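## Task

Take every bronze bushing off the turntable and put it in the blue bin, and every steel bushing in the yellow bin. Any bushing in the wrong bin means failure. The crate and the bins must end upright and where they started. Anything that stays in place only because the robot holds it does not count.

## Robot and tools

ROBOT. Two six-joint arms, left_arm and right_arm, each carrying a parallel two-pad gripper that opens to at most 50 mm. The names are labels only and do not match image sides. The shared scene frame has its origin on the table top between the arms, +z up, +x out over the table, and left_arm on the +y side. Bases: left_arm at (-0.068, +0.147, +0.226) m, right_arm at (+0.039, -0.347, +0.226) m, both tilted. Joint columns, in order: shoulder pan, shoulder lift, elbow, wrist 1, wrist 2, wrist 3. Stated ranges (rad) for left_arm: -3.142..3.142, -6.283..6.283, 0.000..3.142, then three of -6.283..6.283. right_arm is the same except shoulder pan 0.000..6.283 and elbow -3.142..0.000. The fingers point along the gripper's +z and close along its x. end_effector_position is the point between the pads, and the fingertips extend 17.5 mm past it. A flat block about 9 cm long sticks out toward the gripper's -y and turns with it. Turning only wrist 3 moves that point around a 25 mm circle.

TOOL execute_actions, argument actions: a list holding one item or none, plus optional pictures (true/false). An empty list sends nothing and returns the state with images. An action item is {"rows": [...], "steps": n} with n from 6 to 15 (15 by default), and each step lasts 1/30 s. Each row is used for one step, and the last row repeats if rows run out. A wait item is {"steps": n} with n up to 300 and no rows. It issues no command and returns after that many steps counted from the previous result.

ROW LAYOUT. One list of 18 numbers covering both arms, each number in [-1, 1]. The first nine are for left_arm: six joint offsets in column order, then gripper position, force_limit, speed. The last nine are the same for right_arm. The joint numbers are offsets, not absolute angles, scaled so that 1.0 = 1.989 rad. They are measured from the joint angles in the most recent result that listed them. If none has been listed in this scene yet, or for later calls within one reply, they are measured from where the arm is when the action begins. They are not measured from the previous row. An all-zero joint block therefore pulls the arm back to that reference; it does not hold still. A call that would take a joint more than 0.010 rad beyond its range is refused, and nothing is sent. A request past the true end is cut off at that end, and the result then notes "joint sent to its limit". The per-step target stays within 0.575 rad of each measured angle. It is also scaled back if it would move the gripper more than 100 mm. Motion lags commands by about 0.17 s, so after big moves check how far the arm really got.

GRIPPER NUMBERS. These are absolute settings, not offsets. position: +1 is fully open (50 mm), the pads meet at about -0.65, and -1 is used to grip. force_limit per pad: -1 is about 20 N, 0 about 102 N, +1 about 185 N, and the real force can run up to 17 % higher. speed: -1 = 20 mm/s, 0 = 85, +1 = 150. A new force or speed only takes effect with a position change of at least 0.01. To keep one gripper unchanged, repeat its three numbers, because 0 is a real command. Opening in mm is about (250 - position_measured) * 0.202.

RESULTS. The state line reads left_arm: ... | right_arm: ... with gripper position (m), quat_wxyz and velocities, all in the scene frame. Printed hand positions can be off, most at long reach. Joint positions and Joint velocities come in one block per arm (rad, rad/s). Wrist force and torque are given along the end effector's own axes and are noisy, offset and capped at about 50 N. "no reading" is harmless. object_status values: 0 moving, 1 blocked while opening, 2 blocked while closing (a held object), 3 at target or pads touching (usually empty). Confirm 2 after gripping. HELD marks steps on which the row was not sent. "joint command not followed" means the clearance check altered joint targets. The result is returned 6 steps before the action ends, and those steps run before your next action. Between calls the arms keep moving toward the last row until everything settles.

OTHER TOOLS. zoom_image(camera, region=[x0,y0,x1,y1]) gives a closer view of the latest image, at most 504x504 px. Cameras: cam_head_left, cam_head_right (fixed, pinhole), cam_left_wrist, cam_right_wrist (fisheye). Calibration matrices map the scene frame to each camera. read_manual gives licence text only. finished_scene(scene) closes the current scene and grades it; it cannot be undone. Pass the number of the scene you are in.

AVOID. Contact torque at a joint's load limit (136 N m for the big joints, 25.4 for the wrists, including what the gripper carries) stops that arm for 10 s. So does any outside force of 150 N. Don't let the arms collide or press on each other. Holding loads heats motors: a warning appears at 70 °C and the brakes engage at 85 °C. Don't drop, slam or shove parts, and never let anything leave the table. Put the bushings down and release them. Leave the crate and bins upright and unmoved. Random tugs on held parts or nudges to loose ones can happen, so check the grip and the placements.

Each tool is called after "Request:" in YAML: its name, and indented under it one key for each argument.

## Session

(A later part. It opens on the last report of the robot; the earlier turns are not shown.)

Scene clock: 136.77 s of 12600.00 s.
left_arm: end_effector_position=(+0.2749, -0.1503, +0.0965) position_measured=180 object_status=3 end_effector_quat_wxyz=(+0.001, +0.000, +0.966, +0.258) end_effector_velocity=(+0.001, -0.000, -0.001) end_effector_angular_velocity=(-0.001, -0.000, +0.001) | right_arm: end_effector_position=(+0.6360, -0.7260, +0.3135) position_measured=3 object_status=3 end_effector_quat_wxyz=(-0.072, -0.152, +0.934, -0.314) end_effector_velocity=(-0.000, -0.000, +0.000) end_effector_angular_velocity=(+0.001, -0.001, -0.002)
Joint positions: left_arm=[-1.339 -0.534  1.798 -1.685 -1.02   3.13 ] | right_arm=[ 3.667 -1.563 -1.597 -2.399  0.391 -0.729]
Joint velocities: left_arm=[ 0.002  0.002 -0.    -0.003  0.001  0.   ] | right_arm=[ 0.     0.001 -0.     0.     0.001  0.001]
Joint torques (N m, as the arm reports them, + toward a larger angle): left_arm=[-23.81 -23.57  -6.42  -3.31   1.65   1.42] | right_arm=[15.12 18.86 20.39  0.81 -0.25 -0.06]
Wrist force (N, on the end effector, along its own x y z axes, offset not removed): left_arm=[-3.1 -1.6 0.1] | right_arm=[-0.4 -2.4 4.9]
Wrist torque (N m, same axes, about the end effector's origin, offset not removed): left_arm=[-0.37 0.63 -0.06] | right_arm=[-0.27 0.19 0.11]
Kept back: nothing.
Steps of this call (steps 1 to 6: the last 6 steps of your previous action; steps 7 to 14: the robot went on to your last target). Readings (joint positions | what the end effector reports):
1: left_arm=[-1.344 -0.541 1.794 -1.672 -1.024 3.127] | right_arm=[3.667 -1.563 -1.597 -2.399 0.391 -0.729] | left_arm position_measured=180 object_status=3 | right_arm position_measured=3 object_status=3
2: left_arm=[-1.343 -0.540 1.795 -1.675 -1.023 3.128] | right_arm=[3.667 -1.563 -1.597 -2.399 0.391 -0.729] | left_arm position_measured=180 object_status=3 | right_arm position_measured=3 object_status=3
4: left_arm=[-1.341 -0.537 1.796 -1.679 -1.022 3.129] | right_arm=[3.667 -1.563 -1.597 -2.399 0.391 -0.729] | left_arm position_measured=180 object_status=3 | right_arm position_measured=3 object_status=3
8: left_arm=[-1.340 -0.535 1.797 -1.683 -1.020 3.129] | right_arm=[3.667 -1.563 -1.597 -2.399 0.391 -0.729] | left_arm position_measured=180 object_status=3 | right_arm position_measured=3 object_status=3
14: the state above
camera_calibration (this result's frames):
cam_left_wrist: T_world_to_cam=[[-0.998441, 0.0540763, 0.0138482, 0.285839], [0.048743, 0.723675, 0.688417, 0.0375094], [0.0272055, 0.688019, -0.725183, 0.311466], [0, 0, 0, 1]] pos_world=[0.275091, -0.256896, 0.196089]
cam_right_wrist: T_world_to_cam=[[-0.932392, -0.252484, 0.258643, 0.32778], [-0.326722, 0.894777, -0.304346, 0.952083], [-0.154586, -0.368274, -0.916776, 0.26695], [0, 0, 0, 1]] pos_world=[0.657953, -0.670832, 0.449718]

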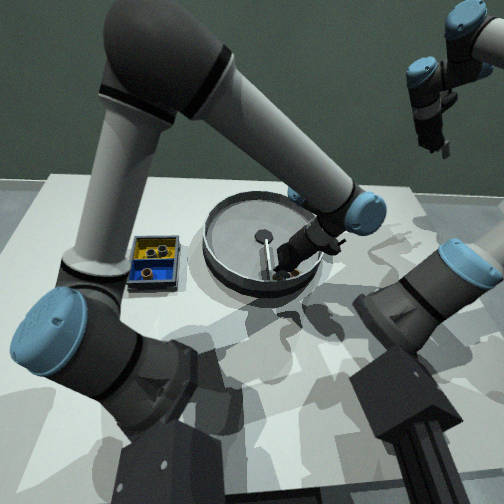

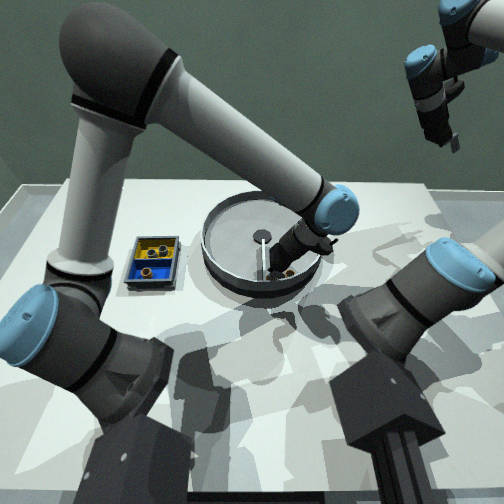

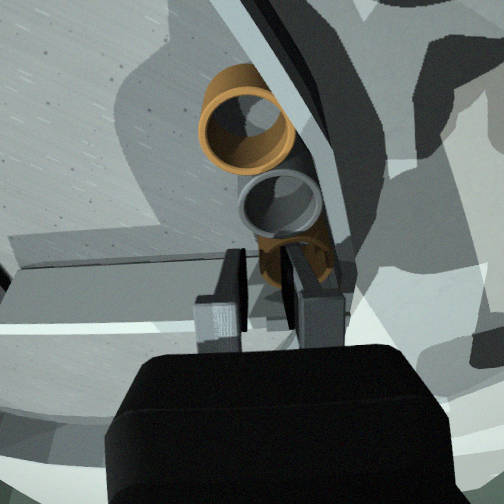

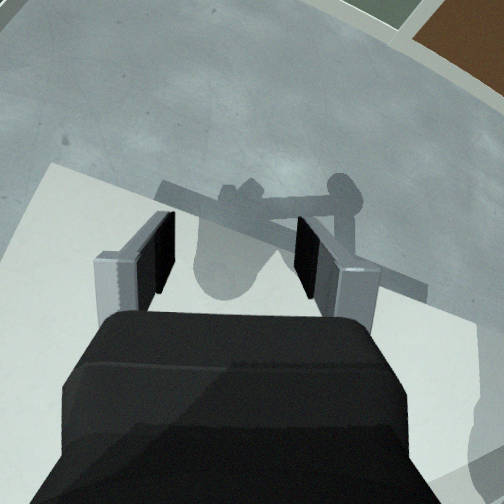

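Request:
execute_actions:
  actions:
    - {"rows": [[0.0003,0.0008,-0.0002,-0.0007,0.0003,0.0002,-0.188,-0.5,0.3,0,0,0,0,0,0,1,0,0],[0.0005,0.0015,-0.0003,-0.0014,0.0005,0.0003,-0.188,-0.5,0.3,0,0,0,0,0,0,1,0,0]], "steps": 14}

Request:
execute_actions:
  actions:
    - {"steps": 6}

Scene clock: 138.63 s of 12600.00 s.
left_arm: end_effector_position=(+0.2749, -0.1506, +0.0953) position_measured=180 object_status=3 end_effector_quat_wxyz=(+0.001, +0.000, +0.966, +0.258) end_effector_velocity=(+0.001, -0.002, -0.002) end_effector_angular_velocity=(-0.002, -0.000, +0.001) | right_arm: end_effector_position=(+0.6360, -0.7260, +0.3135) position_measured=3 object_status=3 end_effector_quat_wxyz=(-0.072, -0.152, +0.934, -0.314) end_effector_velocity=(-0.000, +0.001, -0.000) end_effector_angular_velocity=(+0.000, +0.000, +0.000)
Joint positions: left_arm=[-1.338 -0.531  1.797 -1.687 -1.019  3.13 ] | right_arm=[ 3.667 -1.563 -1.597 -2.399  0.391 -0.729]
Joint velocities: left_arm=[ 0.002  0.005 -0.004 -0.004  0.001  0.001] | right_arm=[ 0.001  0.    -0.001 -0.     0.001  0.001]
Joint torques (N m, as the arm reports them, + toward a larger angle): left_arm=[-23.66 -23.94 -29.37  -3.71   1.65   1.25] | right_arm=[15.19 19.34 20.22  0.87 -0.19 -0.02]
Wrist force (N, on the end effector, along its own x y z axes, offset not removed): left_arm=[-0.5 0.5 0.6] | right_arm=[-1.3 -0.8 1.9]
Wrist torque (N m, same axes, about the end effector's origin, offset not removed): left_arm=[-0.04 0.18 -0.03] | right_arm=[-0.16 0.25 0.18]
Steps of this call (steps 1 to 30: the robot went on to your last target; steps 31 to 48: nothing new was sent; steps 49 to 56: the first 8 steps of this action). Readings (joint positions | what the end effector reports):
49: left_arm=[-1.339 -0.534 1.798 -1.685 -1.020 3.130] | right_arm=[3.667 -1.563 -1.597 -2.399 0.391 -0.729] | left_arm position_measured=180 object_status=3 | right_arm position_measured=3 object_status=3
50: left_arm=[-1.339 -0.533 1.798 -1.685 -1.019 3.130] | right_arm=[3.667 -1.563 -1.597 -2.399 0.391 -0.729] | left_arm position_measured=180 object_status=3 | right_arm position_measured=3 object_status=3
52: left_arm=[-1.339 -0.533 1.798 -1.686 -1.019 3.130] | right_arm=[3.667 -1.563 -1.597 -2.399 0.391 -0.729] | left_arm position_measured=180 object_status=3 | right_arm position_measured=3 object_status=3
56: the state above

Scene clock: 138.83 s of 12600.00 s.
left_arm: end_effector_position=(+0.2749, -0.1508, +0.0951) position_measured=180 object_status=3 end_effector_quat_wxyz=(+0.001, +0.000, +0.966, +0.258) end_effector_velocity=(+0.001, -0.001, -0.000) end_effector_angular_velocity=(-0.002, +0.000, +0.001) | right_arm: end_effector_position=(+0.6360, -0.7260, +0.3135) position_measured=3 object_status=3 end_effector_quat_wxyz=(-0.072, -0.152, +0.934, -0.314) end_effector_velocity=(+0.000, +0.000, +0.000) end_effector_angular_velocity=(+0.000, -0.001, +0.000)
Joint positions: left_arm=[-1.338 -0.531  1.797 -1.687 -1.019  3.13 ] | right_arm=[ 3.667 -1.563 -1.597 -2.399  0.391 -0.729]
Joint velocities: left_arm=[ 0.001  0.001 -0.002 -0.001 -0.     0.001] | right_arm=[ 0.  0. -0.  0. -0. -0.]
Joint torques (N m, as the arm reports them, + toward a larger angle): left_arm=[-23.53 -22.   -29.75  -3.46   1.52   1.35] | right_arm=[14.51 18.65 19.77  0.9  -0.2   0.02]
Wrist force (N, on the end effector, along its own x y z axes, offset not removed): left_arm=[-0.9 -0.6 -0.6] | right_arm=[4.0 -0.6 1.5]
Wrist torque (N m, same axes, about the end effector's origin, offset not removed): left_arm=[-0.24 0.27 0.00] | right_arm=[-0.24 -0.30 -0.05]
Kept back: nothing.
Steps of this call (steps 1 to 6: the last 6 steps of your previous action). Readings (joint positions | what the end effector reports):
1: left_arm=[-1.338 -0.531 1.797 -1.687 -1.019 3.130] | right_arm=[3.667 -1.563 -1.597 -2.399 0.391 -0.729] | left_arm position_measured=180 object_status=3 | right_arm position_measured=3 object_status=3
2: left_arm=[-1.338 -0.531 1.797 -1.687 -1.019 3.130] | right_arm=[3.667 -1.563 -1.597 -2.399 0.391 -0.729] | left_arm position_measured=180 object_status=3 | right_arm position_measured=3 object_status=3
4: left_arm=[-1.338 -0.531 1.797 -1.687 -1.019 3.130] | right_arm=[3.667 -1.563 -1.597 -2.399 0.391 -0.729] | left_arm position_measured=180 object_status=3 | right_arm position_measured=3 object_status=3
6: the state above

Now close.

Request:
execute_actions:
  actions:
    - {"rows": [[0,0,0,0,0,0,-1,-0.4,-0.5,0,0,0,0,0,0,1,0,0]], "steps": 15}

Request:
execute_actions:
  actions:
    - {"steps": 8}

Scene clock: 139.27 s of 12600.00 s.
left_arm: end_effector_position=(+0.2750, -0.1508, +0.0950) position_measured=245 object_status=0 end_effector_quat_wxyz=(+0.001, +0.000, +0.966, +0.258) end_effector_velocity=(+0.000, +0.000, +0.000) end_effector_angular_velocity=(+0.000, +0.000, +0.001) | right_arm: end_effector_position=(+0.6360, -0.7260, +0.3135) position_measured=3 object_status=3 end_effector_quat_wxyz=(-0.072, -0.152, +0.934, -0.314) end_effector_velocity=(-0.000, -0.001, +0.000) end_effector_angular_velocity=(+0.000, -0.002, -0.002)
Joint positions: left_arm=[-1.338 -0.531  1.797 -1.687 -1.019  3.13 ] | right_arm=[ 3.667 -1.563 -1.597 -2.399  0.391 -0.729]
Joint velocities: left_arm=[ 0.    -0.    -0.001  0.001 -0.    -0.   ] | right_arm=[-0.     0.001  0.     0.001 -0.     0.001]
Joint torques (N m, as the arm reports them, + toward a larger angle): left_arm=[-26.66 -34.04 -26.39  -2.25  -1.57   0.91] | right_arm=[15.26 18.49 20.27  0.65 -0.1  -0.07]
Wrist force (N, on the end effector, along its own x y z axes, offset not removed): left_arm=[-11.6 1.1 1.5] | right_arm=[1.5 -1.3 3.9]
Wrist torque (N m, same axes, about the end effector's origin, offset not removed): left_arm=[-0.42 0.06 -0.05] | right_arm=[-0.27 0.02 0.22]
Steps of this call (steps 1 to 4: the robot went on to your last target; steps 5 to 13: the first 9 steps of this action). Readings (joint positions | what the end effector reports):
5: left_arm=[-1.338 -0.531 1.797 -1.687 -1.019 3.130] | right_arm=[3.667 -1.563 -1.597 -2.399 0.391 -0.729] | left_arm position_measured=182 object_status=0 | right_arm position_measured=3 object_status=3
6: left_arm=[-1.338 -0.531 1.797 -1.687 -1.019 3.130] | right_arm=[3.667 -1.563 -1.597 -2.399 0.391 -0.729] | left_arm position_measured=191 object_status=0 | right_arm position_measured=3 object_status=3
8: left_arm=[-1.338 -0.531 1.797 -1.687 -1.019 3.130] | right_arm=[3.667 -1.563 -1.597 -2.399 0.391 -0.729] | left_arm position_measured=208 object_status=0 | right_arm position_measured=3 object_status=3
12: left_arm=[-1.338 -0.531 1.797 -1.687 -1.019 3.130] | right_arm=[3.667 -1.563 -1.597 -2.399 0.391 -0.729] | left_arm position_measured=243 object_status=0 | right_arm position_measured=3 object_status=3
13: the state above

Scene clock: 139.53 s of 12600.00 s.
left_arm: end_effector_position=(+0.2749, -0.1508, +0.0951) position_measured=245 object_status=2 end_effector_quat_wxyz=(+0.001, +0.000, +0.966, +0.258) end_effector_velocity=(-0.000, +0.000, -0.000) end_effector_angular_velocity=(-0.000, +0.000, +0.000) | right_arm: end_effector_position=(+0.6360, -0.7260, +0.3135) position_measured=3 object_status=3 end_effector_quat_wxyz=(-0.072, -0.152, +0.934, -0.314) end_effector_velocity=(-0.000, -0.000, -0.000) end_effector_angular_velocity=(-0.001, +0.002, +0.001)
Joint positions: left_arm=[-1.338 -0.531  1.797 -1.687 -1.019  3.13 ] | right_arm=[ 3.667 -1.563 -1.597 -2.399  0.391 -0.729]
Joint velocities: left_arm=[ 0.    -0.     0.001 -0.    -0.     0.   ] | right_arm=[-0.001 -0.    -0.    -0.001  0.    -0.001]
Joint torques (N m, as the arm reports them, + toward a larger angle): left_arm=[-29.21 -41.88 -21.57  -0.8   -5.5    0.22] | right_arm=[15.01 18.78 20.56  0.78 -0.24 -0.05]
Wrist force (N, on the end effector, along its own x y z axes, offset not removed): left_arm=[-13.0 1.2 2.3] | right_arm=[2.8 2.0 -0.2]
Wrist torque (N m, same axes, about the end effector's origin, offset not removed): left_arm=[-0.36 -0.05 -0.10] | right_arm=[0.43 -0.31 0.13]
Kept back: nothing.
Steps of this call (steps 1 to 6: the last 6 steps of your previous action; steps 7 to 8: the robot went on to your last target). Readings (joint positions | what the end effector reports):
1: left_arm=[-1.338 -0.531 1.797 -1.687 -1.019 3.130] | right_arm=[3.667 -1.563 -1.597 -2.399 0.391 -0.729] | left_arm position_measured=245 object_status=0 | right_arm position_measured=3 object_status=3
2: left_arm=[-1.338 -0.531 1.797 -1.687 -1.019 3.130] | right_arm=[3.667 -1.563 -1.597 -2.399 0.391 -0.729] | left_arm position_measured=245 object_status=0 | right_arm position_measured=3 object_status=3
4: left_arm=[-1.338 -0.531 1.797 -1.687 -1.019 3.130] | right_arm=[3.667 -1.563 -1.597 -2.399 0.391 -0.729] | left_arm position_measured=245 object_status=0 | right_arm position_measured=3 object_status=3
8: the state above

Request:
execute_actions:
  actions:
    - {"rows": [[0.0002,-0.0003,-0.0005,0.0008,0.0001,0,-1,-0.4,-0.5,0,0,0,0,0,0,1,0,0],[-0.0002,-0.0009,-0.0007,0.0017,-0.0002,-0.0002,-1,-0.4,-0.5,0,0,0,0,0,0,1,0,0],[-0.0007,-0.0017,-0.001,0.003,-0.0007,-0.0005,-1,-0.4,-0.5,0,0,0,0,0,0,1,0,0],[-0.0014,-0.0027,-0.0013,0.0046,-0.0013,-0.0008,-1,-0.4,-0.5,0,0,0,0,0,0,1,0,0],[-0.0021,-0.0038,-0.0017,0.0063,-0.002,-0.0012,-1,-0.4,-0.5,0,0,0,0,0,0,1,0,0],[-0.0029,-0.005,-0.0021,0.0082,-0.0027,-0.0016,-1,-0.4,-0.5,0,0,0,0,0,0,1,0,0],[-0.0037,-0.0062,-0.0025,0.01,-0.0034,-0.002,-1,-0.4,-0.5,0,0,0,0,0,0,1,0,0],[-0.0045,-0.0074,-0.003,0.0118,-0.0041,-0.0025,-1,-0.4,-0.5,0,0,0,0,0,0,1,0,0],[-0.0052,-0.0084,-0.0033,0.0134,-0.0047,-0.0028,-1,-0.4,-0.5,0,0,0,0,0,0,1,0,0],[-0.0058,-0.0093,-0.0036,0.0147,-0.0052,-0.0031,-1,-0.4,-0.5,0,0,0,0,0,0,1,0,0],[-0.0061,-0.0098,-0.0038,0.0155,-0.0055,-0.0033,-1,-0.4,-0.5,0,0,0,0,0,0,1,0,0]], "steps": 15}

Request:
execute_actions:
  actions:
    - {"steps": 10}
  pictures: true

Scene clock: 140.47 s of 12600.00 s.
left_arm: end_effector_position=(+0.2752, -0.1509, +0.1002) position_measured=245 object_status=2 end_effector_quat_wxyz=(+0.001, +0.000, +0.966, +0.258) end_effector_velocity=(+0.001, -0.003, +0.039) end_effector_angular_velocity=(-0.001, -0.003, +0.001) | right_arm: end_effector_position=(+0.6360, -0.7260, +0.3135) position_measured=3 object_status=3 end_effector_quat_wxyz=(-0.072, -0.152, +0.934, -0.314) end_effector_velocity=(-0.000, -0.000, -0.000) end_effector_angular_velocity=(+0.000, +0.001, -0.000)
Joint positions: left_arm=[-1.342 -0.538  1.794 -1.676 -1.022  3.128] | right_arm=[ 3.667 -1.563 -1.597 -2.399  0.391 -0.729]
Joint velocities: left_arm=[-0.035 -0.053 -0.021  0.082 -0.03  -0.019] | right_arm=[-0.     0.     0.     0.     0.001 -0.001]
Joint torques (N m, as the arm reports them, + toward a larger angle): left_arm=[-41.58 -45.82 -28.62   1.27  -4.24  -0.77] | right_arm=[15.23 18.87 19.95  0.79 -0.16  0.06]
Wrist force (N, on the end effector, along its own x y z axes, offset not removed): left_arm=[-9.6 0.1 3.8] | right_arm=[-3.0 3.0 -1.5]
Wrist torque (N m, same axes, about the end effector's origin, offset not removed): left_arm=[-0.27 0.23 -0.09] | right_arm=[0.53 0.84 0.01]
Steps of this call (steps 1 to 15: the robot went on to your last target; steps 16 to 19: nothing new was sent; steps 20 to 28: the first 9 steps of this action). Readings (joint positions | what the end effector reports):
20: left_arm=[-1.338 -0.531 1.797 -1.687 -1.019 3.130] | right_arm=[3.667 -1.563 -1.597 -2.399 0.391 -0.729] | left_arm position_measured=245 object_status=2 | right_arm position_measured=3 object_status=3
21: left_arm=[-1.338 -0.531 1.797 -1.687 -1.019 3.130] | right_arm=[3.667 -1.563 -1.597 -2.399 0.391 -0.729] | left_arm position_measured=245 object_status=2 | right_arm position_measured=3 object_status=3
23: left_arm=[-1.338 -0.532 1.797 -1.686 -1.019 3.130] | right_arm=[3.667 -1.563 -1.597 -2.399 0.391 -0.729] | left_arm position_measured=245 object_status=2 | right_arm position_measured=3 object_status=3
27: left_arm=[-1.341 -0.536 1.795 -1.678 -1.021 3.129] | right_arm=[3.667 -1.563 -1.597 -2.399 0.391 -0.729] | left_arm position_measured=245 object_status=2 | right_arm position_measured=3 object_status=3
28: the state above

Scene clock: 140.80 s of 12600.00 s.
left_arm: end_effector_position=(+0.2751, -0.1512, +0.1083) position_measured=245 object_status=2 end_effector_quat_wxyz=(+0.001, -0.000, +0.966, +0.259) end_effector_velocity=(+0.000, -0.000, +0.007) end_effector_angular_velocity=(-0.001, -0.000, +0.002) | right_arm: end_effector_position=(+0.6360, -0.7260, +0.3135) position_measured=3 object_status=3 end_effector_quat_wxyz=(-0.072, -0.152, +0.934, -0.314) end_effector_velocity=(+0.001, +0.001, -0.000) end_effector_angular_velocity=(-0.000, -0.001, +0.000)
Joint positions: left_arm=[-1.35  -0.549  1.79  -1.658 -1.029  3.124] | right_arm=[ 3.667 -1.563 -1.597 -2.399  0.391 -0.729]
Joint velocities: left_arm=[-0.005 -0.009 -0.004  0.014 -0.005 -0.003] | right_arm=[ 0.001 -0.001 -0.     0.001 -0.001  0.001]
Joint torques (N m, as the arm reports them, + toward a larger angle): left_arm=[-40.2  -43.63 -28.94   1.03  -4.56  -1.19] | right_arm=[14.85 19.34 20.1   0.87 -0.3  -0.02]
Wrist force (N, on the end effector, along its own x y z axes, offset not removed): left_arm=[-10.6 0.1 4.2] | right_arm=[1.0 -3.9 2.3]
Wrist torque (N m, same axes, about the end effector's origin, offset not removed): left_arm=[-0.29 0.16 -0.08] | right_arm=[-0.85 -0.02 0.20]
Kept back: nothing.
Steps of this call (steps 1 to 6: the last 6 steps of your previous action; steps 7 to 10: the robot went on to your last target). Readings (joint positions | what the end effector reports):
1: left_arm=[-1.343 -0.540 1.793 -1.673 -1.024 3.127] | right_arm=[3.667 -1.563 -1.597 -2.399 0.391 -0.729] | left_arm position_measured=245 object_status=2 | right_arm position_measured=3 object_status=3
2: left_arm=[-1.345 -0.542 1.793 -1.670 -1.025 3.127] | right_arm=[3.667 -1.563 -1.597 -2.399 0.391 -0.729] | left_arm position_measured=245 object_status=2 | right_arm position_measured=3 object_status=3
4: left_arm=[-1.347 -0.545 1.791 -1.665 -1.027 3.126] | right_arm=[3.667 -1.563 -1.597 -2.399 0.391 -0.729] | left_arm position_measured=245 object_status=2 | right_arm position_measured=3 object_status=3
8: left_arm=[-1.349 -0.548 1.790 -1.659 -1.029 3.124] | right_arm=[3.667 -1.563 -1.597 -2.399 0.391 -0.729] | left_arm position_measured=245 object_status=2 | right_arm position_measured=3 object_status=3
10: the state above
camera_calibration (this result's frames):
cam_left_wrist: T_world_to_cam=[[-0.998454, 0.0539174, 0.0135078, 0.285953], [0.0483795, 0.723338, 0.688797, 0.0299815], [0.0273674, 0.688385, -0.724829, 0.320611], [0, 0, 0, 1]] pos_world=[0.275286, -0.257808, 0.207874]
cam_right_wrist: T_world_to_cam=[[-0.932392, -0.252484, 0.258643, 0.32778], [-0.326722, 0.894777, -0.304346, 0.952083], [-0.154586, -0.368274, -0.916776, 0.26695], [0, 0, 0, 1]] pos_world=[0.657953, -0.670832, 0.449718]

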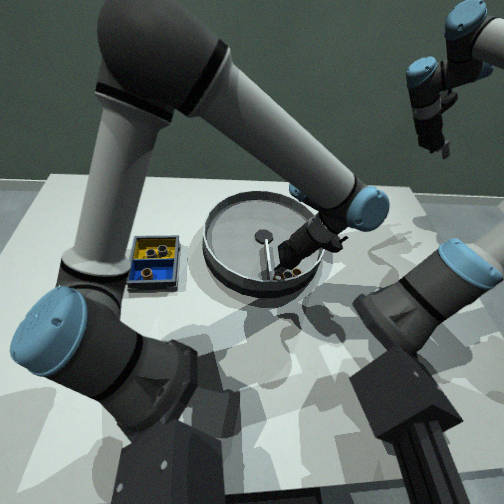

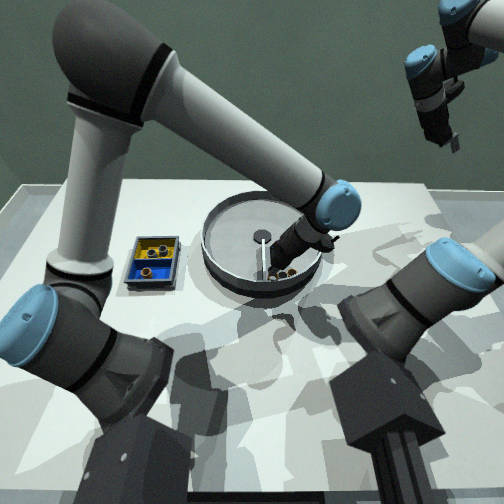

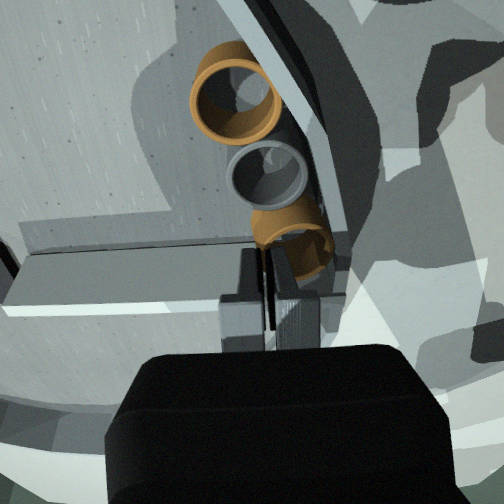

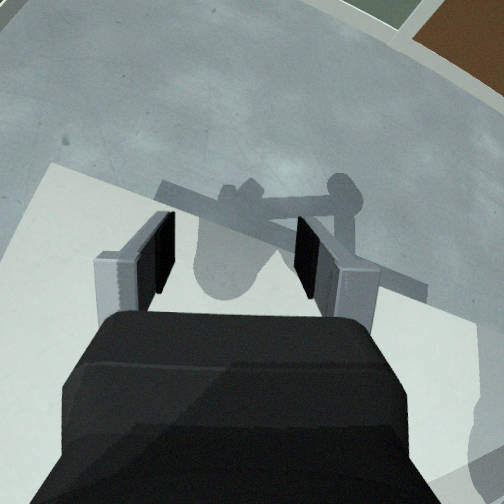

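Request:
execute_actions:
  actions:
    - {"rows": [[0.0008,-0.0004,-0.001,0.0015,0.0007,0.0004,-1,-0.4,-0.5,0,0,0,0,0,0,1,0,0],[0.0016,-0.0006,-0.002,0.0025,0.0015,0.0008,-1,-0.4,-0.5,0,0,0,0,0,0,1,0,0],[0.0022,-0.0008,-0.003,0.0035,0.002,0.0011,-1,-0.4,-0.5,0,0,0,0,0,0,1,0,0],[0.0015,-0.002,-0.0037,0.0055,0.0014,0.0007,-1,-0.4,-0.5,0,0,0,0,0,0,1,0,0],[0,-0.004,-0.005,0.009,0,0,-1,-0.4,-0.5,0,0,0,0,0,0,1,0,0],[-0.0022,-0.007,-0.007,0.0148,-0.002,-0.0011,-1,-0.4,-0.5,0,0,0,0,0,0,1,0,0],[-0.005,-0.011,-0.0095,0.022,-0.0045,-0.0026,-1,-0.4,-0.5,0,0,0,0,0,0,1,0,0],[-0.008,-0.0155,-0.012,0.030,-0.0073,-0.0042,-1,-0.4,-0.5,0,0,0,0,0,0,1,0,0],[-0.0115,-0.020,-0.015,0.038,-0.0103,-0.006,-1,-0.4,-0.5,0,0,0,0,0,0,1,0,0],[-0.0148,-0.0246,-0.018,0.0465,-0.0133,-0.0076,-1,-0.4,-0.5,0,0,0,0,0,0,1,0,0],[-0.0178,-0.0287,-0.0205,0.054,-0.016,-0.0091,-1,-0.4,-0.5,0,0,0,0,0,0,1,0,0],[-0.0202,-0.032,-0.0226,0.060,-0.0182,-0.0104,-1,-0.4,-0.5,0,0,0,0,0,0,1,0,0],[-0.0218,-0.0342,-0.024,0.0638,-0.0196,-0.0112,-1,-0.4,-0.5,0,0,0,0,0,0,1,0,0],[-0.0228,-0.0356,-0.0248,0.0663,-0.0205,-0.0117,-1,-0.4,-0.5,0,0,0,0,0,0,1,0,0]], "steps": 15}

Request:
execute_actions:
  actions:
    - {"steps": 16}
  pictures: true

Scene clock: 141.70 s of 12600.00 s.
left_arm: end_effector_position=(+0.2779, -0.1519, +0.1171) position_measured=245 object_status=2 end_effector_quat_wxyz=(+0.001, -0.000, +0.966, +0.259) end_effector_velocity=(+0.007, -0.012, +0.109) end_effector_angular_velocity=(-0.006, -0.003, +0.008) | right_arm: end_effector_position=(+0.6360, -0.7260, +0.3135) position_measured=3 object_status=3 end_effector_quat_wxyz=(-0.072, -0.152, +0.934, -0.314) end_effector_velocity=(+0.000, +0.000, +0.000) end_effector_angular_velocity=(+0.000, +0.001, +0.001)
Joint positions: left_arm=[-1.353 -0.56   1.779 -1.636 -1.032  3.123] | right_arm=[ 3.667 -1.563 -1.597 -2.399  0.391 -0.729]
Joint velocities: left_arm=[-0.086 -0.134 -0.091  0.239 -0.08  -0.046] | right_arm=[ 0.001 -0.     0.    -0.     0.001 -0.   ]
Joint torques (N m, as the arm reports them, + toward a larger angle): left_arm=[-43.65 -48.89 -33.68   1.81  -2.46  -1.36] | right_arm=[15.6  19.02 20.43  0.86 -0.12 -0.03]
Wrist force (N, on the end effector, along its own x y z axes, offset not removed): left_arm=[-1.1 -2.0 2.8] | right_arm=[0.1 -3.6 -1.7]
Wrist torque (N m, same axes, about the end effector's origin, offset not removed): left_arm=[-0.29 0.26 -0.11] | right_arm=[-0.58 -0.01 -0.07]
Steps of this call (steps 1 to 18: the robot went on to your last target; steps 19 to 27: the first 9 steps of this action). Readings (joint positions | what the end effector reports):
19: left_arm=[-1.350 -0.550 1.790 -1.657 -1.030 3.124] | right_arm=[3.667 -1.563 -1.597 -2.399 0.391 -0.729] | left_arm position_measured=245 object_status=2 | right_arm position_measured=3 object_status=3
20: left_arm=[-1.350 -0.550 1.789 -1.656 -1.030 3.124] | right_arm=[3.667 -1.563 -1.597 -2.399 0.391 -0.729] | left_arm position_measured=245 object_status=2 | right_arm position_measured=3 object_status=3
22: left_arm=[-1.349 -0.550 1.788 -1.655 -1.029 3.125] | right_arm=[3.667 -1.563 -1.597 -2.399 0.391 -0.729] | left_arm position_measured=245 object_status=2 | right_arm position_measured=3 object_status=3
26: left_arm=[-1.350 -0.556 1.782 -1.643 -1.030 3.124] | right_arm=[3.667 -1.563 -1.597 -2.399 0.391 -0.729] | left_arm position_measured=245 object_status=2 | right_arm position_measured=3 object_status=3
27: the state above

Scene clock: 142.23 s of 12600.00 s.
left_arm: end_effector_position=(+0.2777, -0.1544, +0.1654) position_measured=245 object_status=2 end_effector_quat_wxyz=(+0.001, -0.001, +0.966, +0.259) end_effector_velocity=(-0.001, +0.000, +0.011) end_effector_angular_velocity=(+0.001, -0.000, -0.001) | right_arm: end_effector_position=(+0.6360, -0.7260, +0.3135) position_measured=3 object_status=3 end_effector_quat_wxyz=(-0.072, -0.152, +0.934, -0.314) end_effector_velocity=(+0.000, +0.000, +0.000) end_effector_angular_velocity=(+0.000, -0.001, -0.000)
Joint positions: left_arm=[-1.394 -0.618  1.742 -1.53  -1.069  3.102] | right_arm=[ 3.667 -1.563 -1.597 -2.399  0.391 -0.729]
Joint velocities: left_arm=[-0.009 -0.013 -0.008  0.025 -0.008 -0.004] | right_arm=[ 0.  0.  0.  0. -0.  0.]
Joint torques (N m, as the arm reports them, + toward a larger angle): left_arm=[-39.66 -42.75 -30.5    1.    -2.14  -1.24] | right_arm=[14.67 19.42 20.5   0.81 -0.19  0.01]
Wrist force (N, on the end effector, along its own x y z axes, offset not removed): left_arm=[-0.9 -1.5 1.0] | right_arm=[-0.1 -2.3 -0.6]
Wrist torque (N m, same axes, about the end effector's origin, offset not removed): left_arm=[-0.16 0.25 -0.03] | right_arm=[-0.60 0.09 0.07]
Kept back: nothing.
Steps of this call (steps 1 to 6: the last 6 steps of your previous action; steps 7 to 16: the robot went on to your last target). Readings (joint positions | what the end effector reports):
1: left_arm=[-1.356 -0.565 1.776 -1.626 -1.035 3.121] | right_arm=[3.667 -1.563 -1.597 -2.399 0.391 -0.729] | left_arm position_measured=245 object_status=2 | right_arm position_measured=3 object_status=3
2: left_arm=[-1.360 -0.571 1.772 -1.616 -1.039 3.119] | right_arm=[3.667 -1.563 -1.597 -2.399 0.391 -0.729] | left_arm position_measured=245 object_status=2 | right_arm position_measured=3 object_status=3
4: left_arm=[-1.370 -0.585 1.763 -1.591 -1.047 3.114] | right_arm=[3.667 -1.563 -1.597 -2.399 0.391 -0.729] | left_arm position_measured=245 object_status=2 | right_arm position_measured=3 object_status=3
8: left_arm=[-1.385 -0.606 1.749 -1.552 -1.061 3.106] | right_arm=[3.667 -1.563 -1.597 -2.399 0.391 -0.729] | left_arm position_measured=245 object_status=2 | right_arm position_measured=3 object_status=3
16: the state above
camera_calibration (this result's frames):
cam_left_wrist: T_world_to_cam=[[-0.998529, 0.0528643, 0.0120605, 0.288085], [0.0465887, 0.72266, 0.689632, -0.00687161], [0.0277412, 0.689179, -0.72406, 0.364052], [0, 0, 0, 1]] pos_world=[0.277882, -0.261161, 0.26486]
cam_right_wrist: T_world_to_cam=[[-0.932392, -0.252484, 0.258643, 0.32778], [-0.326722, 0.894777, -0.304346, 0.952083], [-0.154586, -0.368274, -0.916776, 0.26695], [0, 0, 0, 1]] pos_world=[0.657953, -0.670832, 0.449718]

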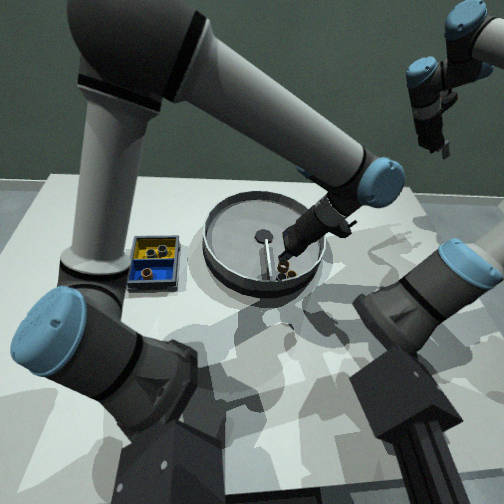

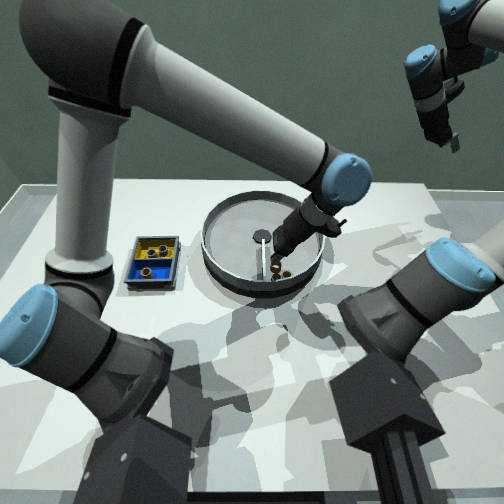

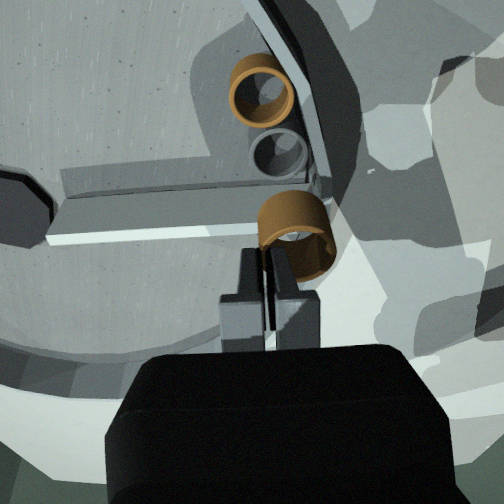

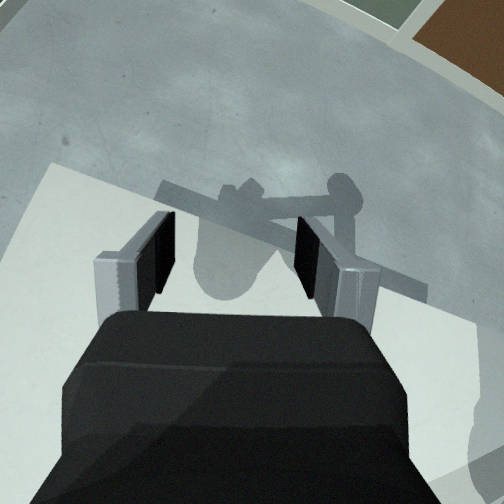

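Request:
execute_actions:
  actions: []

Scene clock: 144.10 s of 12600.00 s.
left_arm: end_effector_position=(+0.2777, -0.1545, +0.1669) position_measured=245 object_status=2 end_effector_quat_wxyz=(+0.001, -0.001, +0.966, +0.259) end_effector_velocity=(+0.000, -0.000, -0.000) end_effector_angular_velocity=(-0.000, +0.000, +0.001) | right_arm: end_effector_position=(+0.6360, -0.7260, +0.3135) position_measured=3 object_status=3 end_effector_quat_wxyz=(-0.072, -0.152, +0.934, -0.314) end_effector_velocity=(-0.000, -0.000, +0.000) end_effector_angular_velocity=(+0.001, +0.001, +0.000)
Joint positions: left_arm=[-1.395 -0.62   1.741 -1.526 -1.07   3.101] | right_arm=[ 3.667 -1.563 -1.597 -2.399  0.391 -0.729]
Joint velocities: left_arm=[ 0.001  0.    -0.001  0.    -0.    -0.   ] | right_arm=[ 0.     0.001  0.     0.001  0.001 -0.002]
Joint torques (N m, as the arm reports them, + toward a larger angle): left_arm=[-37.82 -43.64 -31.57   1.07  -2.24  -1.17] | right_arm=[15.68 19.63 20.05  0.68 -0.23  0.06]
Wrist force (N, on the end effector, along its own x y z axes, offset not removed): left_arm=[-2.1 -1.3 0.5] | right_arm=[0.2 0.9 1.7]
Wrist torque (N m, same axes, about the end effector's origin, offset not removed): left_arm=[-0.20 0.46 -0.07] | right_arm=[0.25 -0.07 0.20]
Kept back: nothing.
Steps of this call (steps 1 to 15: the robot went on to your last target; steps 16 to 56: nothing new was sent). Readings (joint positions | what the end effector reports):
1: left_arm=[-1.394 -0.619 1.742 -1.529 -1.069 3.101] | right_arm=[3.667 -1.563 -1.597 -2.399 0.391 -0.729] | left_arm position_measured=245 object_status=2 | right_arm position_measured=3 object_status=3
2: left_arm=[-1.394 -0.619 1.741 -1.528 -1.069 3.101] | right_arm=[3.667 -1.563 -1.597 -2.399 0.391 -0.729] | left_arm position_measured=245 object_status=2 | right_arm position_measured=3 object_status=3
4: left_arm=[-1.394 -0.619 1.741 -1.528 -1.069 3.101] | right_arm=[3.667 -1.563 -1.597 -2.399 0.391 -0.729] | left_arm position_measured=245 object_status=2 | right_arm position_measured=3 object_status=3
8: left_arm=[-1.395 -0.620 1.741 -1.527 -1.070 3.101] | right_arm=[3.667 -1.563 -1.597 -2.399 0.391 -0.729] | left_arm position_measured=245 object_status=2 | right_arm position_measured=3 object_status=3
56: the state above
All arms were judged still, so your last target was given up. Only a new action makes them travel on or press farther. Fingers that are still opening or closing keep moving.
camera_calibration (this result's frames):
cam_left_wrist: T_world_to_cam=[[-0.99853, 0.0528456, 0.0120124, 0.288023], [0.0465406, 0.722624, 0.689672, -0.00786856], [0.0277657, 0.689218, -0.724022, 0.365112], [0, 0, 0, 1]] pos_world=[0.277829, -0.261176, 0.266316]
cam_right_wrist: T_world_to_cam=[[-0.932392, -0.252484, 0.258643, 0.32778], [-0.326723, 0.894777, -0.304346, 0.952083], [-0.154586, -0.368274, -0.916776, 0.26695], [0, 0, 0, 1]] pos_world=[0.657953, -0.670832, 0.449718]

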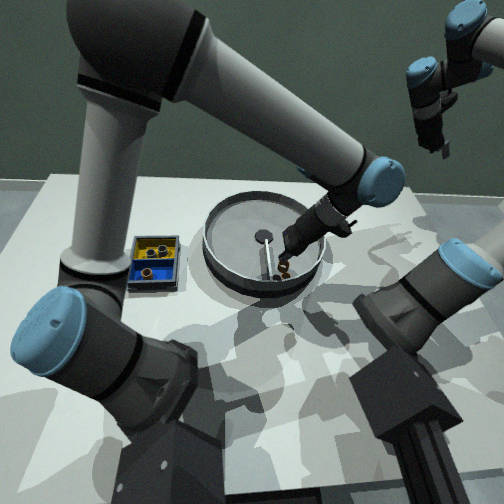

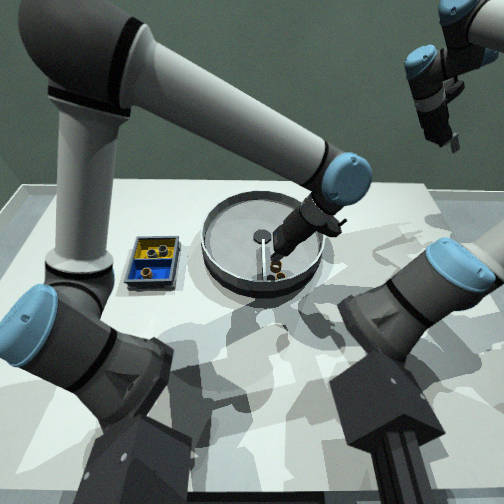

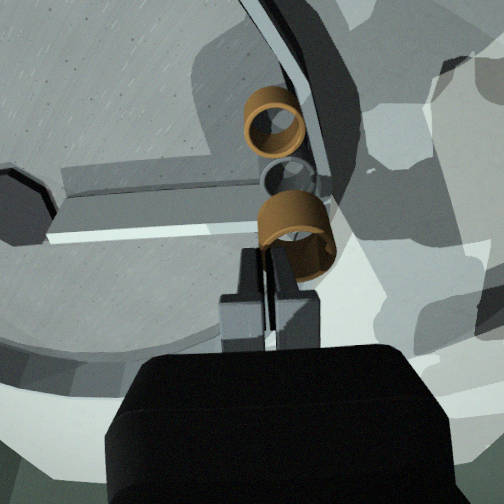

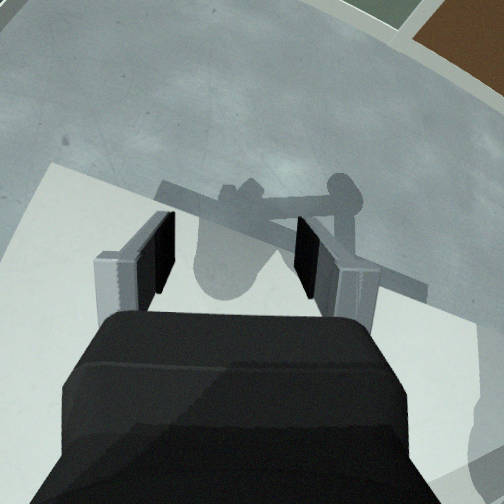

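Request:
execute_actions:
  actions:
    - {"rows": [[0.0025,-0.0053,0.0034,0.0009,0.0023,0.0015,-1,-0.4,-0.5,0,0,0,0,0,0,1,0,0],[0.0097,-0.0201,0.0129,0.0035,0.0087,0.0058,-1,-0.4,-0.5,0,0,0,0,0,0,1,0,0],[0.0208,-0.043,0.0276,0.0075,0.0185,0.0125,-1,-0.4,-0.5,0,0,0,0,0,0,1,0,0],[0.0351,-0.0725,0.0465,0.0126,0.0312,0.021,-1,-0.4,-0.5,0,0,0,0,0,0,1,0,0],[0.0519,-0.1072,0.0688,0.0186,0.0462,0.0311,-1,-0.4,-0.5,0,0,0,0,0,0,1,0,0],[0.0705,-0.1456,0.0934,0.0253,0.0627,0.0422,-1,-0.4,-0.5,0,0,0,0,0,0,1,0,0],[0.0901,-0.1861,0.1194,0.0324,0.0801,0.054,-1,-0.4,-0.5,0,0,0,0,0,0,1,0,0],[0.1102,-0.2275,0.1459,0.0395,0.098,0.066,-1,-0.4,-0.5,0,0,0,0,0,0,1,0,0],[0.1298,-0.268,0.1719,0.0466,0.1154,0.0778,-1,-0.4,-0.5,0,0,0,0,0,0,1,0,0],[0.1484,-0.3064,0.1965,0.0533,0.1319,0.0889,-1,-0.4,-0.5,0,0,0,0,0,0,1,0,0],[0.1652,-0.3411,0.2188,0.0593,0.1469,0.099,-1,-0.4,-0.5,0,0,0,0,0,0,1,0,0],[0.1795,-0.3706,0.2377,0.0644,0.1596,0.1075,-1,-0.4,-0.5,0,0,0,0,0,0,1,0,0],[0.1906,-0.3935,0.2524,0.0684,0.1694,0.1142,-1,-0.4,-0.5,0,0,0,0,0,0,1,0,0],[0.1978,-0.4083,0.2619,0.071,0.1758,0.1185,-1,-0.4,-0.5,0,0,0,0,0,0,1,0,0],[0.2003,-0.4136,0.2653,0.0719,0.1781,0.12,-1,-0.4,-0.5,0,0,0,0,0,0,1,0,0]],"steps":15}

Request:
execute_actions:
  actions:
    - {"steps":34}

Scene clock: 146.67 s of 12600.00 s.
left_arm: end_effector_position=(+0.3119, -0.0849, +0.1773) position_measured=245 object_status=2 end_effector_quat_wxyz=(-0.000, +0.003, +0.966, +0.258) end_effector_velocity=(+0.183, +0.435, +0.057) end_effector_angular_velocity=(-0.046, +0.020, -0.008) | right_arm: end_effector_position=(+0.6360, -0.7260, +0.3135) position_measured=3 object_status=3 end_effector_quat_wxyz=(-0.072, -0.152, +0.934, -0.314) end_effector_velocity=(+0.000, +0.000, +0.001) end_effector_angular_velocity=(+0.001, -0.001, -0.000)
Joint positions: left_arm=[-1.318 -0.771  1.841 -1.498 -1.001  3.148] | right_arm=[ 3.667 -1.563 -1.597 -2.399  0.391 -0.729]
Joint velocities: left_arm=[ 0.464 -0.957  0.614  0.165  0.408  0.275] | right_arm=[ 0.002  0.001  0.001 -0.001  0.001 -0.   ]
Joint torques (N m, as the arm reports them, + toward a larger angle): left_arm=[-16.3  -47.76  -2.28   1.69   2.81   2.29] | right_arm=[15.51 18.66 20.72  0.75 -0.23  0.01]
Wrist force (N, on the end effector, along its own x y z axes, offset not removed): left_arm=[-2.0 -1.7 0.2] | right_arm=[-2.2 -3.2 0.3]
Wrist torque (N m, same axes, about the end effector's origin, offset not removed): left_arm=[-0.34 0.38 -0.01] | right_arm=[-0.64 0.81 0.00]
Steps of this call (steps 1 to 68: nothing new was sent; steps 69 to 77: the first 9 steps of this action). Readings (joint positions | what the end effector reports):
69: left_arm=[-1.395 -0.620 1.741 -1.526 -1.070 3.101] | right_arm=[3.667 -1.563 -1.597 -2.399 0.391 -0.729] | left_arm position_measured=245 object_status=2 | right_arm position_measured=3 object_status=3
70: left_arm=[-1.394 -0.621 1.741 -1.526 -1.069 3.101] | right_arm=[3.667 -1.563 -1.597 -2.399 0.391 -0.729] | left_arm position_measured=245 object_status=2 | right_arm position_measured=3 object_status=3
72: left_arm=[-1.387 -0.635 1.751 -1.523 -1.063 3.106] | right_arm=[3.667 -1.563 -1.597 -2.399 0.391 -0.729] | left_arm position_measured=245 object_status=2 | right_arm position_measured=3 object_status=3
76: left_arm=[-1.334 -0.739 1.820 -1.503 -1.015 3.139] | right_arm=[3.667 -1.563 -1.597 -2.399 0.391 -0.729] | left_arm position_measured=245 object_status=2 | right_arm position_measured=3 object_status=3
77: the state above

Scene clock: 147.80 s of 12600.00 s.
left_arm: end_effector_position=(+0.3388, +0.2250, +0.1654) position_measured=245 object_status=2 end_effector_quat_wxyz=(+0.001, +0.000, +0.966, +0.259) end_effector_velocity=(-0.001, +0.005, -0.001) end_effector_angular_velocity=(+0.001, +0.000, +0.000) | right_arm: end_effector_position=(+0.6360, -0.7260, +0.3135) position_measured=3 object_status=3 end_effector_quat_wxyz=(-0.072, -0.152, +0.934, -0.314) end_effector_velocity=(+0.000, +0.001, +0.000) end_effector_angular_velocity=(-0.000, -0.001, +0.002)
Joint positions: left_arm=[-0.997 -1.441  2.267 -1.384 -0.716  3.339] | right_arm=[ 3.667 -1.563 -1.597 -2.399  0.391 -0.729]
Joint velocities: left_arm=[ 0.005 -0.011  0.007  0.001  0.004  0.003] | right_arm=[ 0.002 -0.    -0.    -0.    -0.001  0.   ]
Joint torques (N m, as the arm reports them, + toward a larger angle): left_arm=[-10.9  -21.32  -7.4    1.06   1.52   1.55] | right_arm=[15.54 18.77 20.3   0.76 -0.16  0.01]
Wrist force (N, on the end effector, along its own x y z axes, offset not removed): left_arm=[-1.0 -2.0 0.3] | right_arm=[0.2 -3.5 1.8]
Wrist torque (N m, same axes, about the end effector's origin, offset not removed): left_arm=[-0.33 0.26 -0.03] | right_arm=[-0.58 0.00 -0.06]
Kept back: nothing.
Steps of this call (steps 1 to 6: the last 6 steps of your previous action; steps 7 to 34: the robot went on to your last target). Readings (joint positions | what the end effector reports):
1: left_arm=[-1.302 -0.803 1.862 -1.492 -0.987 3.157] | right_arm=[3.667 -1.563 -1.597 -2.399 0.391 -0.729] | left_arm position_measured=245 object_status=2 | right_arm position_measured=3 object_status=3
2: left_arm=[-1.286 -0.836 1.883 -1.486 -0.973 3.167] | right_arm=[3.667 -1.563 -1.597 -2.399 0.391 -0.729] | left_arm position_measured=245 object_status=2 | right_arm position_measured=3 object_status=3
4: left_arm=[-1.255 -0.900 1.924 -1.475 -0.945 3.186] | right_arm=[3.667 -1.563 -1.597 -2.399 0.391 -0.729] | left_arm position_measured=245 object_status=2 | right_arm position_measured=3 object_status=3
8: left_arm=[-1.191 -1.031 2.009 -1.452 -0.888 3.225] | right_arm=[3.667 -1.563 -1.597 -2.399 0.391 -0.729] | left_arm position_measured=245 object_status=2 | right_arm position_measured=3 object_status=3
34: the state above

Request:
execute_actions:
  actions:
    - {"rows": [[0.0024,0.0026,0.0017,-0.006,0.002,0.0022,-1,-0.4,-0.5,0,0,0,0,0,0,1,0,0],[0.0085,0.0092,0.006,-0.0209,0.0071,0.0075,-1,-0.4,-0.5,0,0,0,0,0,0,1,0,0],[0.0171,0.0184,0.012,-0.042,0.0142,0.0152,-1,-0.4,-0.5,0,0,0,0,0,0,1,0,0],[0.0267,0.0288,0.0187,-0.0656,0.0222,0.0237,-1,-0.4,-0.5,0,0,0,0,0,0,1,0,0],[0.0359,0.0387,0.0252,-0.0883,0.0299,0.0319,-1,-0.4,-0.5,0,0,0,0,0,0,1,0,0],[0.0435,0.0469,0.0305,-0.1069,0.0362,0.0386,-1,-0.4,-0.5,0,0,0,0,0,0,1,0,0],[0.0485,0.0523,0.034,-0.1193,0.0404,0.0431,-1,-0.4,-0.5,0,0,0,0,0,0,1,0,0]],"steps":15}

Request:
execute_actions:
  actions:
    - {"steps":10}

Request:
execute_actions:
  actions: []

Scene clock: 148.53 s of 12600.00 s.
left_arm: end_effector_position=(+0.3380, +0.2254, +0.1289) position_measured=245 object_status=2 end_effector_quat_wxyz=(-0.000, +0.003, +0.966, +0.260) end_effector_velocity=(-0.001, -0.002, -0.182) end_effector_angular_velocity=(-0.020, -0.018, +0.028) | right_arm: end_effector_position=(+0.6360, -0.7260, +0.3135) position_measured=3 object_status=3 end_effector_quat_wxyz=(-0.072, -0.152, +0.934, -0.314) end_effector_velocity=(-0.000, -0.000, +0.000) end_effector_angular_velocity=(+0.000, -0.000, -0.001)
Joint positions: left_arm=[-0.939 -1.379  2.308 -1.519 -0.668  3.391] | right_arm=[ 3.667 -1.563 -1.597 -2.399  0.391 -0.729]
Joint velocities: left_arm=[ 0.292  0.319  0.2   -0.757  0.239  0.254] | right_arm=[-0.     0.001 -0.     0.     0.    -0.   ]
Joint torques (N m, as the arm reports them, + toward a larger angle): left_arm=[-12.39  -3.32  -8.11  -4.11   2.29   1.88] | right_arm=[14.85 19.18 19.98  0.78 -0.18  0.  ]
Wrist force (N, on the end effector, along its own x y z axes, offset not removed): left_arm=[-0.7 -2.5 2.3] | right_arm=[-0.9 -2.4 -1.4]
Wrist torque (N m, same axes, about the end effector's origin, offset not removed): left_arm=[-0.35 0.17 -0.03] | right_arm=[-0.53 0.18 0.13]
Steps of this call (steps 1 to 13: the robot went on to your last target; steps 14 to 22: the first 9 steps of this action). Readings (joint positions | what the end effector reports):
14: left_arm=[-0.997 -1.443 2.268 -1.383 -0.716 3.340] | right_arm=[3.667 -1.563 -1.597 -2.399 0.391 -0.729] | left_arm position_measured=245 object_status=2 | right_arm position_measured=3 object_status=3
15: left_arm=[-0.996 -1.442 2.269 -1.384 -0.715 3.340] | right_arm=[3.667 -1.563 -1.597 -2.399 0.391 -0.729] | left_arm position_measured=245 object_status=2 | right_arm position_measured=3 object_status=3
17: left_arm=[-0.990 -1.435 2.273 -1.399 -0.710 3.346] | right_arm=[3.667 -1.563 -1.597 -2.399 0.391 -0.729] | left_arm position_measured=245 object_status=2 | right_arm position_measured=3 object_status=3
21: left_arm=[-0.950 -1.391 2.301 -1.492 -0.677 3.381] | right_arm=[3.667 -1.563 -1.597 -2.399 0.391 -0.729] | left_arm position_measured=245 object_status=2 | right_arm position_measured=3 object_status=3
22: the state above

Scene clock: 148.87 s of 12600.00 s.
left_arm: end_effector_position=(+0.3374, +0.2258, +0.1069) position_measured=245 object_status=2 end_effector_quat_wxyz=(+0.001, +0.001, +0.966, +0.259) end_effector_velocity=(-0.001, +0.001, -0.014) end_effector_angular_velocity=(+0.000, -0.001, +0.002) | right_arm: end_effector_position=(+0.6360, -0.7260, +0.3135) position_measured=3 object_status=3 end_effector_quat_wxyz=(-0.072, -0.152, +0.934, -0.314) end_effector_velocity=(+0.000, +0.000, +0.000) end_effector_angular_velocity=(+0.000, -0.001, -0.001)
Joint positions: left_arm=[-0.904 -1.34   2.333 -1.613 -0.638  3.422] | right_arm=[ 3.667 -1.563 -1.597 -2.399  0.391 -0.729]
Joint velocities: left_arm=[ 0.023  0.025  0.016 -0.058  0.019  0.02 ] | right_arm=[ 0.    -0.     0.     0.001 -0.     0.   ]
Joint torques (N m, as the arm reports them, + toward a larger angle): left_arm=[-12.16  -1.8   -5.18  -3.54   1.75   1.64] | right_arm=[15.28 18.87 20.52  0.64 -0.2   0.05]
Wrist force (N, on the end effector, along its own x y z axes, offset not removed): left_arm=[-2.0 -1.3 0.7] | right_arm=[-3.7 3.6 0.6]
Wrist torque (N m, same axes, about the end effector's origin, offset not removed): left_arm=[-0.19 0.42 -0.02] | right_arm=[0.68 0.98 0.26]
Kept back: nothing.
Steps of this call (steps 1 to 6: the last 6 steps of your previous action; steps 7 to 10: the robot went on to your last target). Readings (joint positions | what the end effector reports):
1: left_arm=[-0.931 -1.370 2.314 -1.542 -0.661 3.398] | right_arm=[3.667 -1.563 -1.597 -2.399 0.391 -0.729] | left_arm position_measured=245 object_status=2 | right_arm position_measured=3 object_status=3
2: left_arm=[-0.924 -1.362 2.319 -1.560 -0.655 3.404] | right_arm=[3.667 -1.563 -1.597 -2.399 0.391 -0.729] | left_arm position_measured=245 object_status=2 | right_arm position_measured=3 object_status=3
4: left_arm=[-0.915 -1.352 2.325 -1.585 -0.647 3.413] | right_arm=[3.667 -1.563 -1.597 -2.399 0.391 -0.729] | left_arm position_measured=245 object_status=2 | right_arm position_measured=3 object_status=3
8: left_arm=[-0.906 -1.343 2.332 -1.608 -0.640 3.421] | right_arm=[3.667 -1.563 -1.597 -2.399 0.391 -0.729] | left_arm position_measured=245 object_status=2 | right_arm position_measured=3 object_status=3
10: the state above

Scene clock: 148.87 s of 12600.00 s.
left_arm: end_effector_position=(+0.3374, +0.2258, +0.1069) position_measured=245 object_status=2 end_effector_quat_wxyz=(+0.001, +0.001, +0.966, +0.259) end_effector_velocity=(-0.001, +0.001, -0.014) end_effector_angular_velocity=(+0.000, -0.001, +0.002) | right_arm: end_effector_position=(+0.6360, -0.7260, +0.3135) position_measured=3 object_status=3 end_effector_quat_wxyz=(-0.072, -0.152, +0.934, -0.314) end_effector_velocity=(+0.000, +0.000, +0.000) end_effector_angular_velocity=(+0.000, -0.001, -0.001)
Joint positions: left_arm=[-0.904 -1.34   2.333 -1.613 -0.638  3.422] | right_arm=[ 3.667 -1.563 -1.597 -2.399  0.391 -0.729]
Joint velocities: left_arm=[ 0.023  0.025  0.016 -0.058  0.019  0.02 ] | right_arm=[ 0.    -0.     0.     0.001 -0.     0.   ]
Joint torques (N m, as the arm reports them, + toward a larger angle): left_arm=[-12.16  -1.8   -5.18  -3.54   1.75   1.64] | right_arm=[15.28 18.87 20.52  0.64 -0.2   0.05]
Wrist force (N, on the end effector, along its own x y z axes, offset not removed): left_arm=[-2.0 -1.3 0.7] | right_arm=[-3.7 3.6 0.6]
Wrist torque (N m, same axes, about the end effector's origin, offset not removed): left_arm=[-0.19 0.42 -0.02] | right_arm=[0.68 0.98 0.26]
Kept back: nothing.
camera_calibration (this result's frames):
cam_left_wrist: T_world_to_cam=[[-0.998361, 0.0553709, 0.0144678, 0.327408], [0.0500643, 0.72251, 0.689545, -0.245226], [0.0277276, 0.689139, -0.724098, 0.0579773], [0, 0, 0, 1]] pos_world=[0.337541, 0.119095, 0.206339]
cam_right_wrist: T_world_to_cam=[[-0.932393, -0.252483, 0.258643, 0.32778], [-0.326722, 0.894777, -0.304345, 0.952083], [-0.154586, -0.368274, -0.916776, 0.26695], [0, 0, 0, 1]] pos_world=[0.657953, -0.670832, 0.449718]

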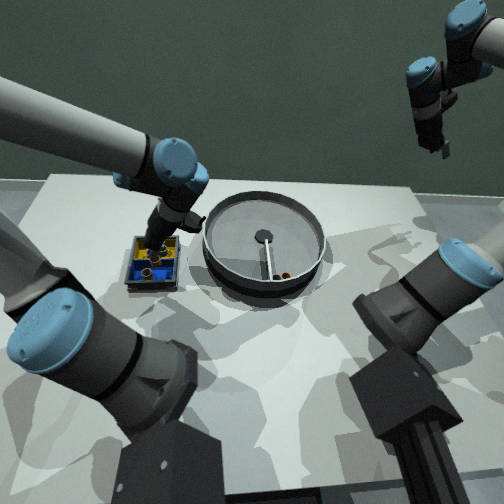

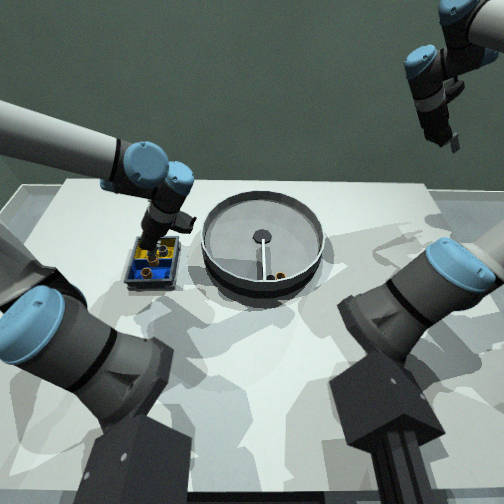

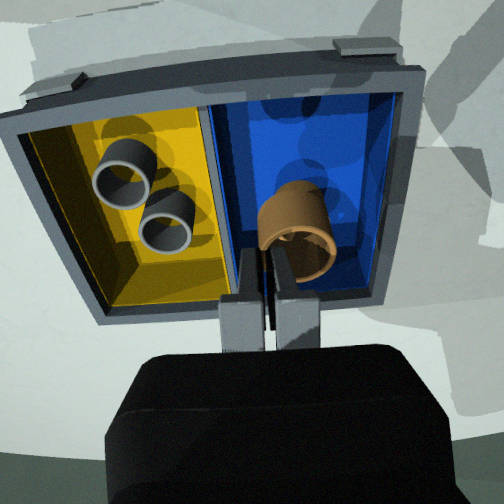

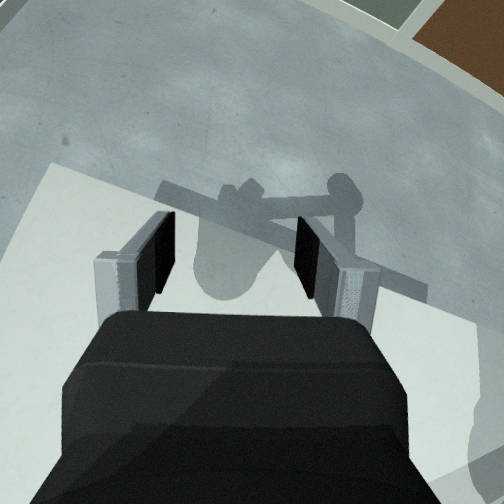

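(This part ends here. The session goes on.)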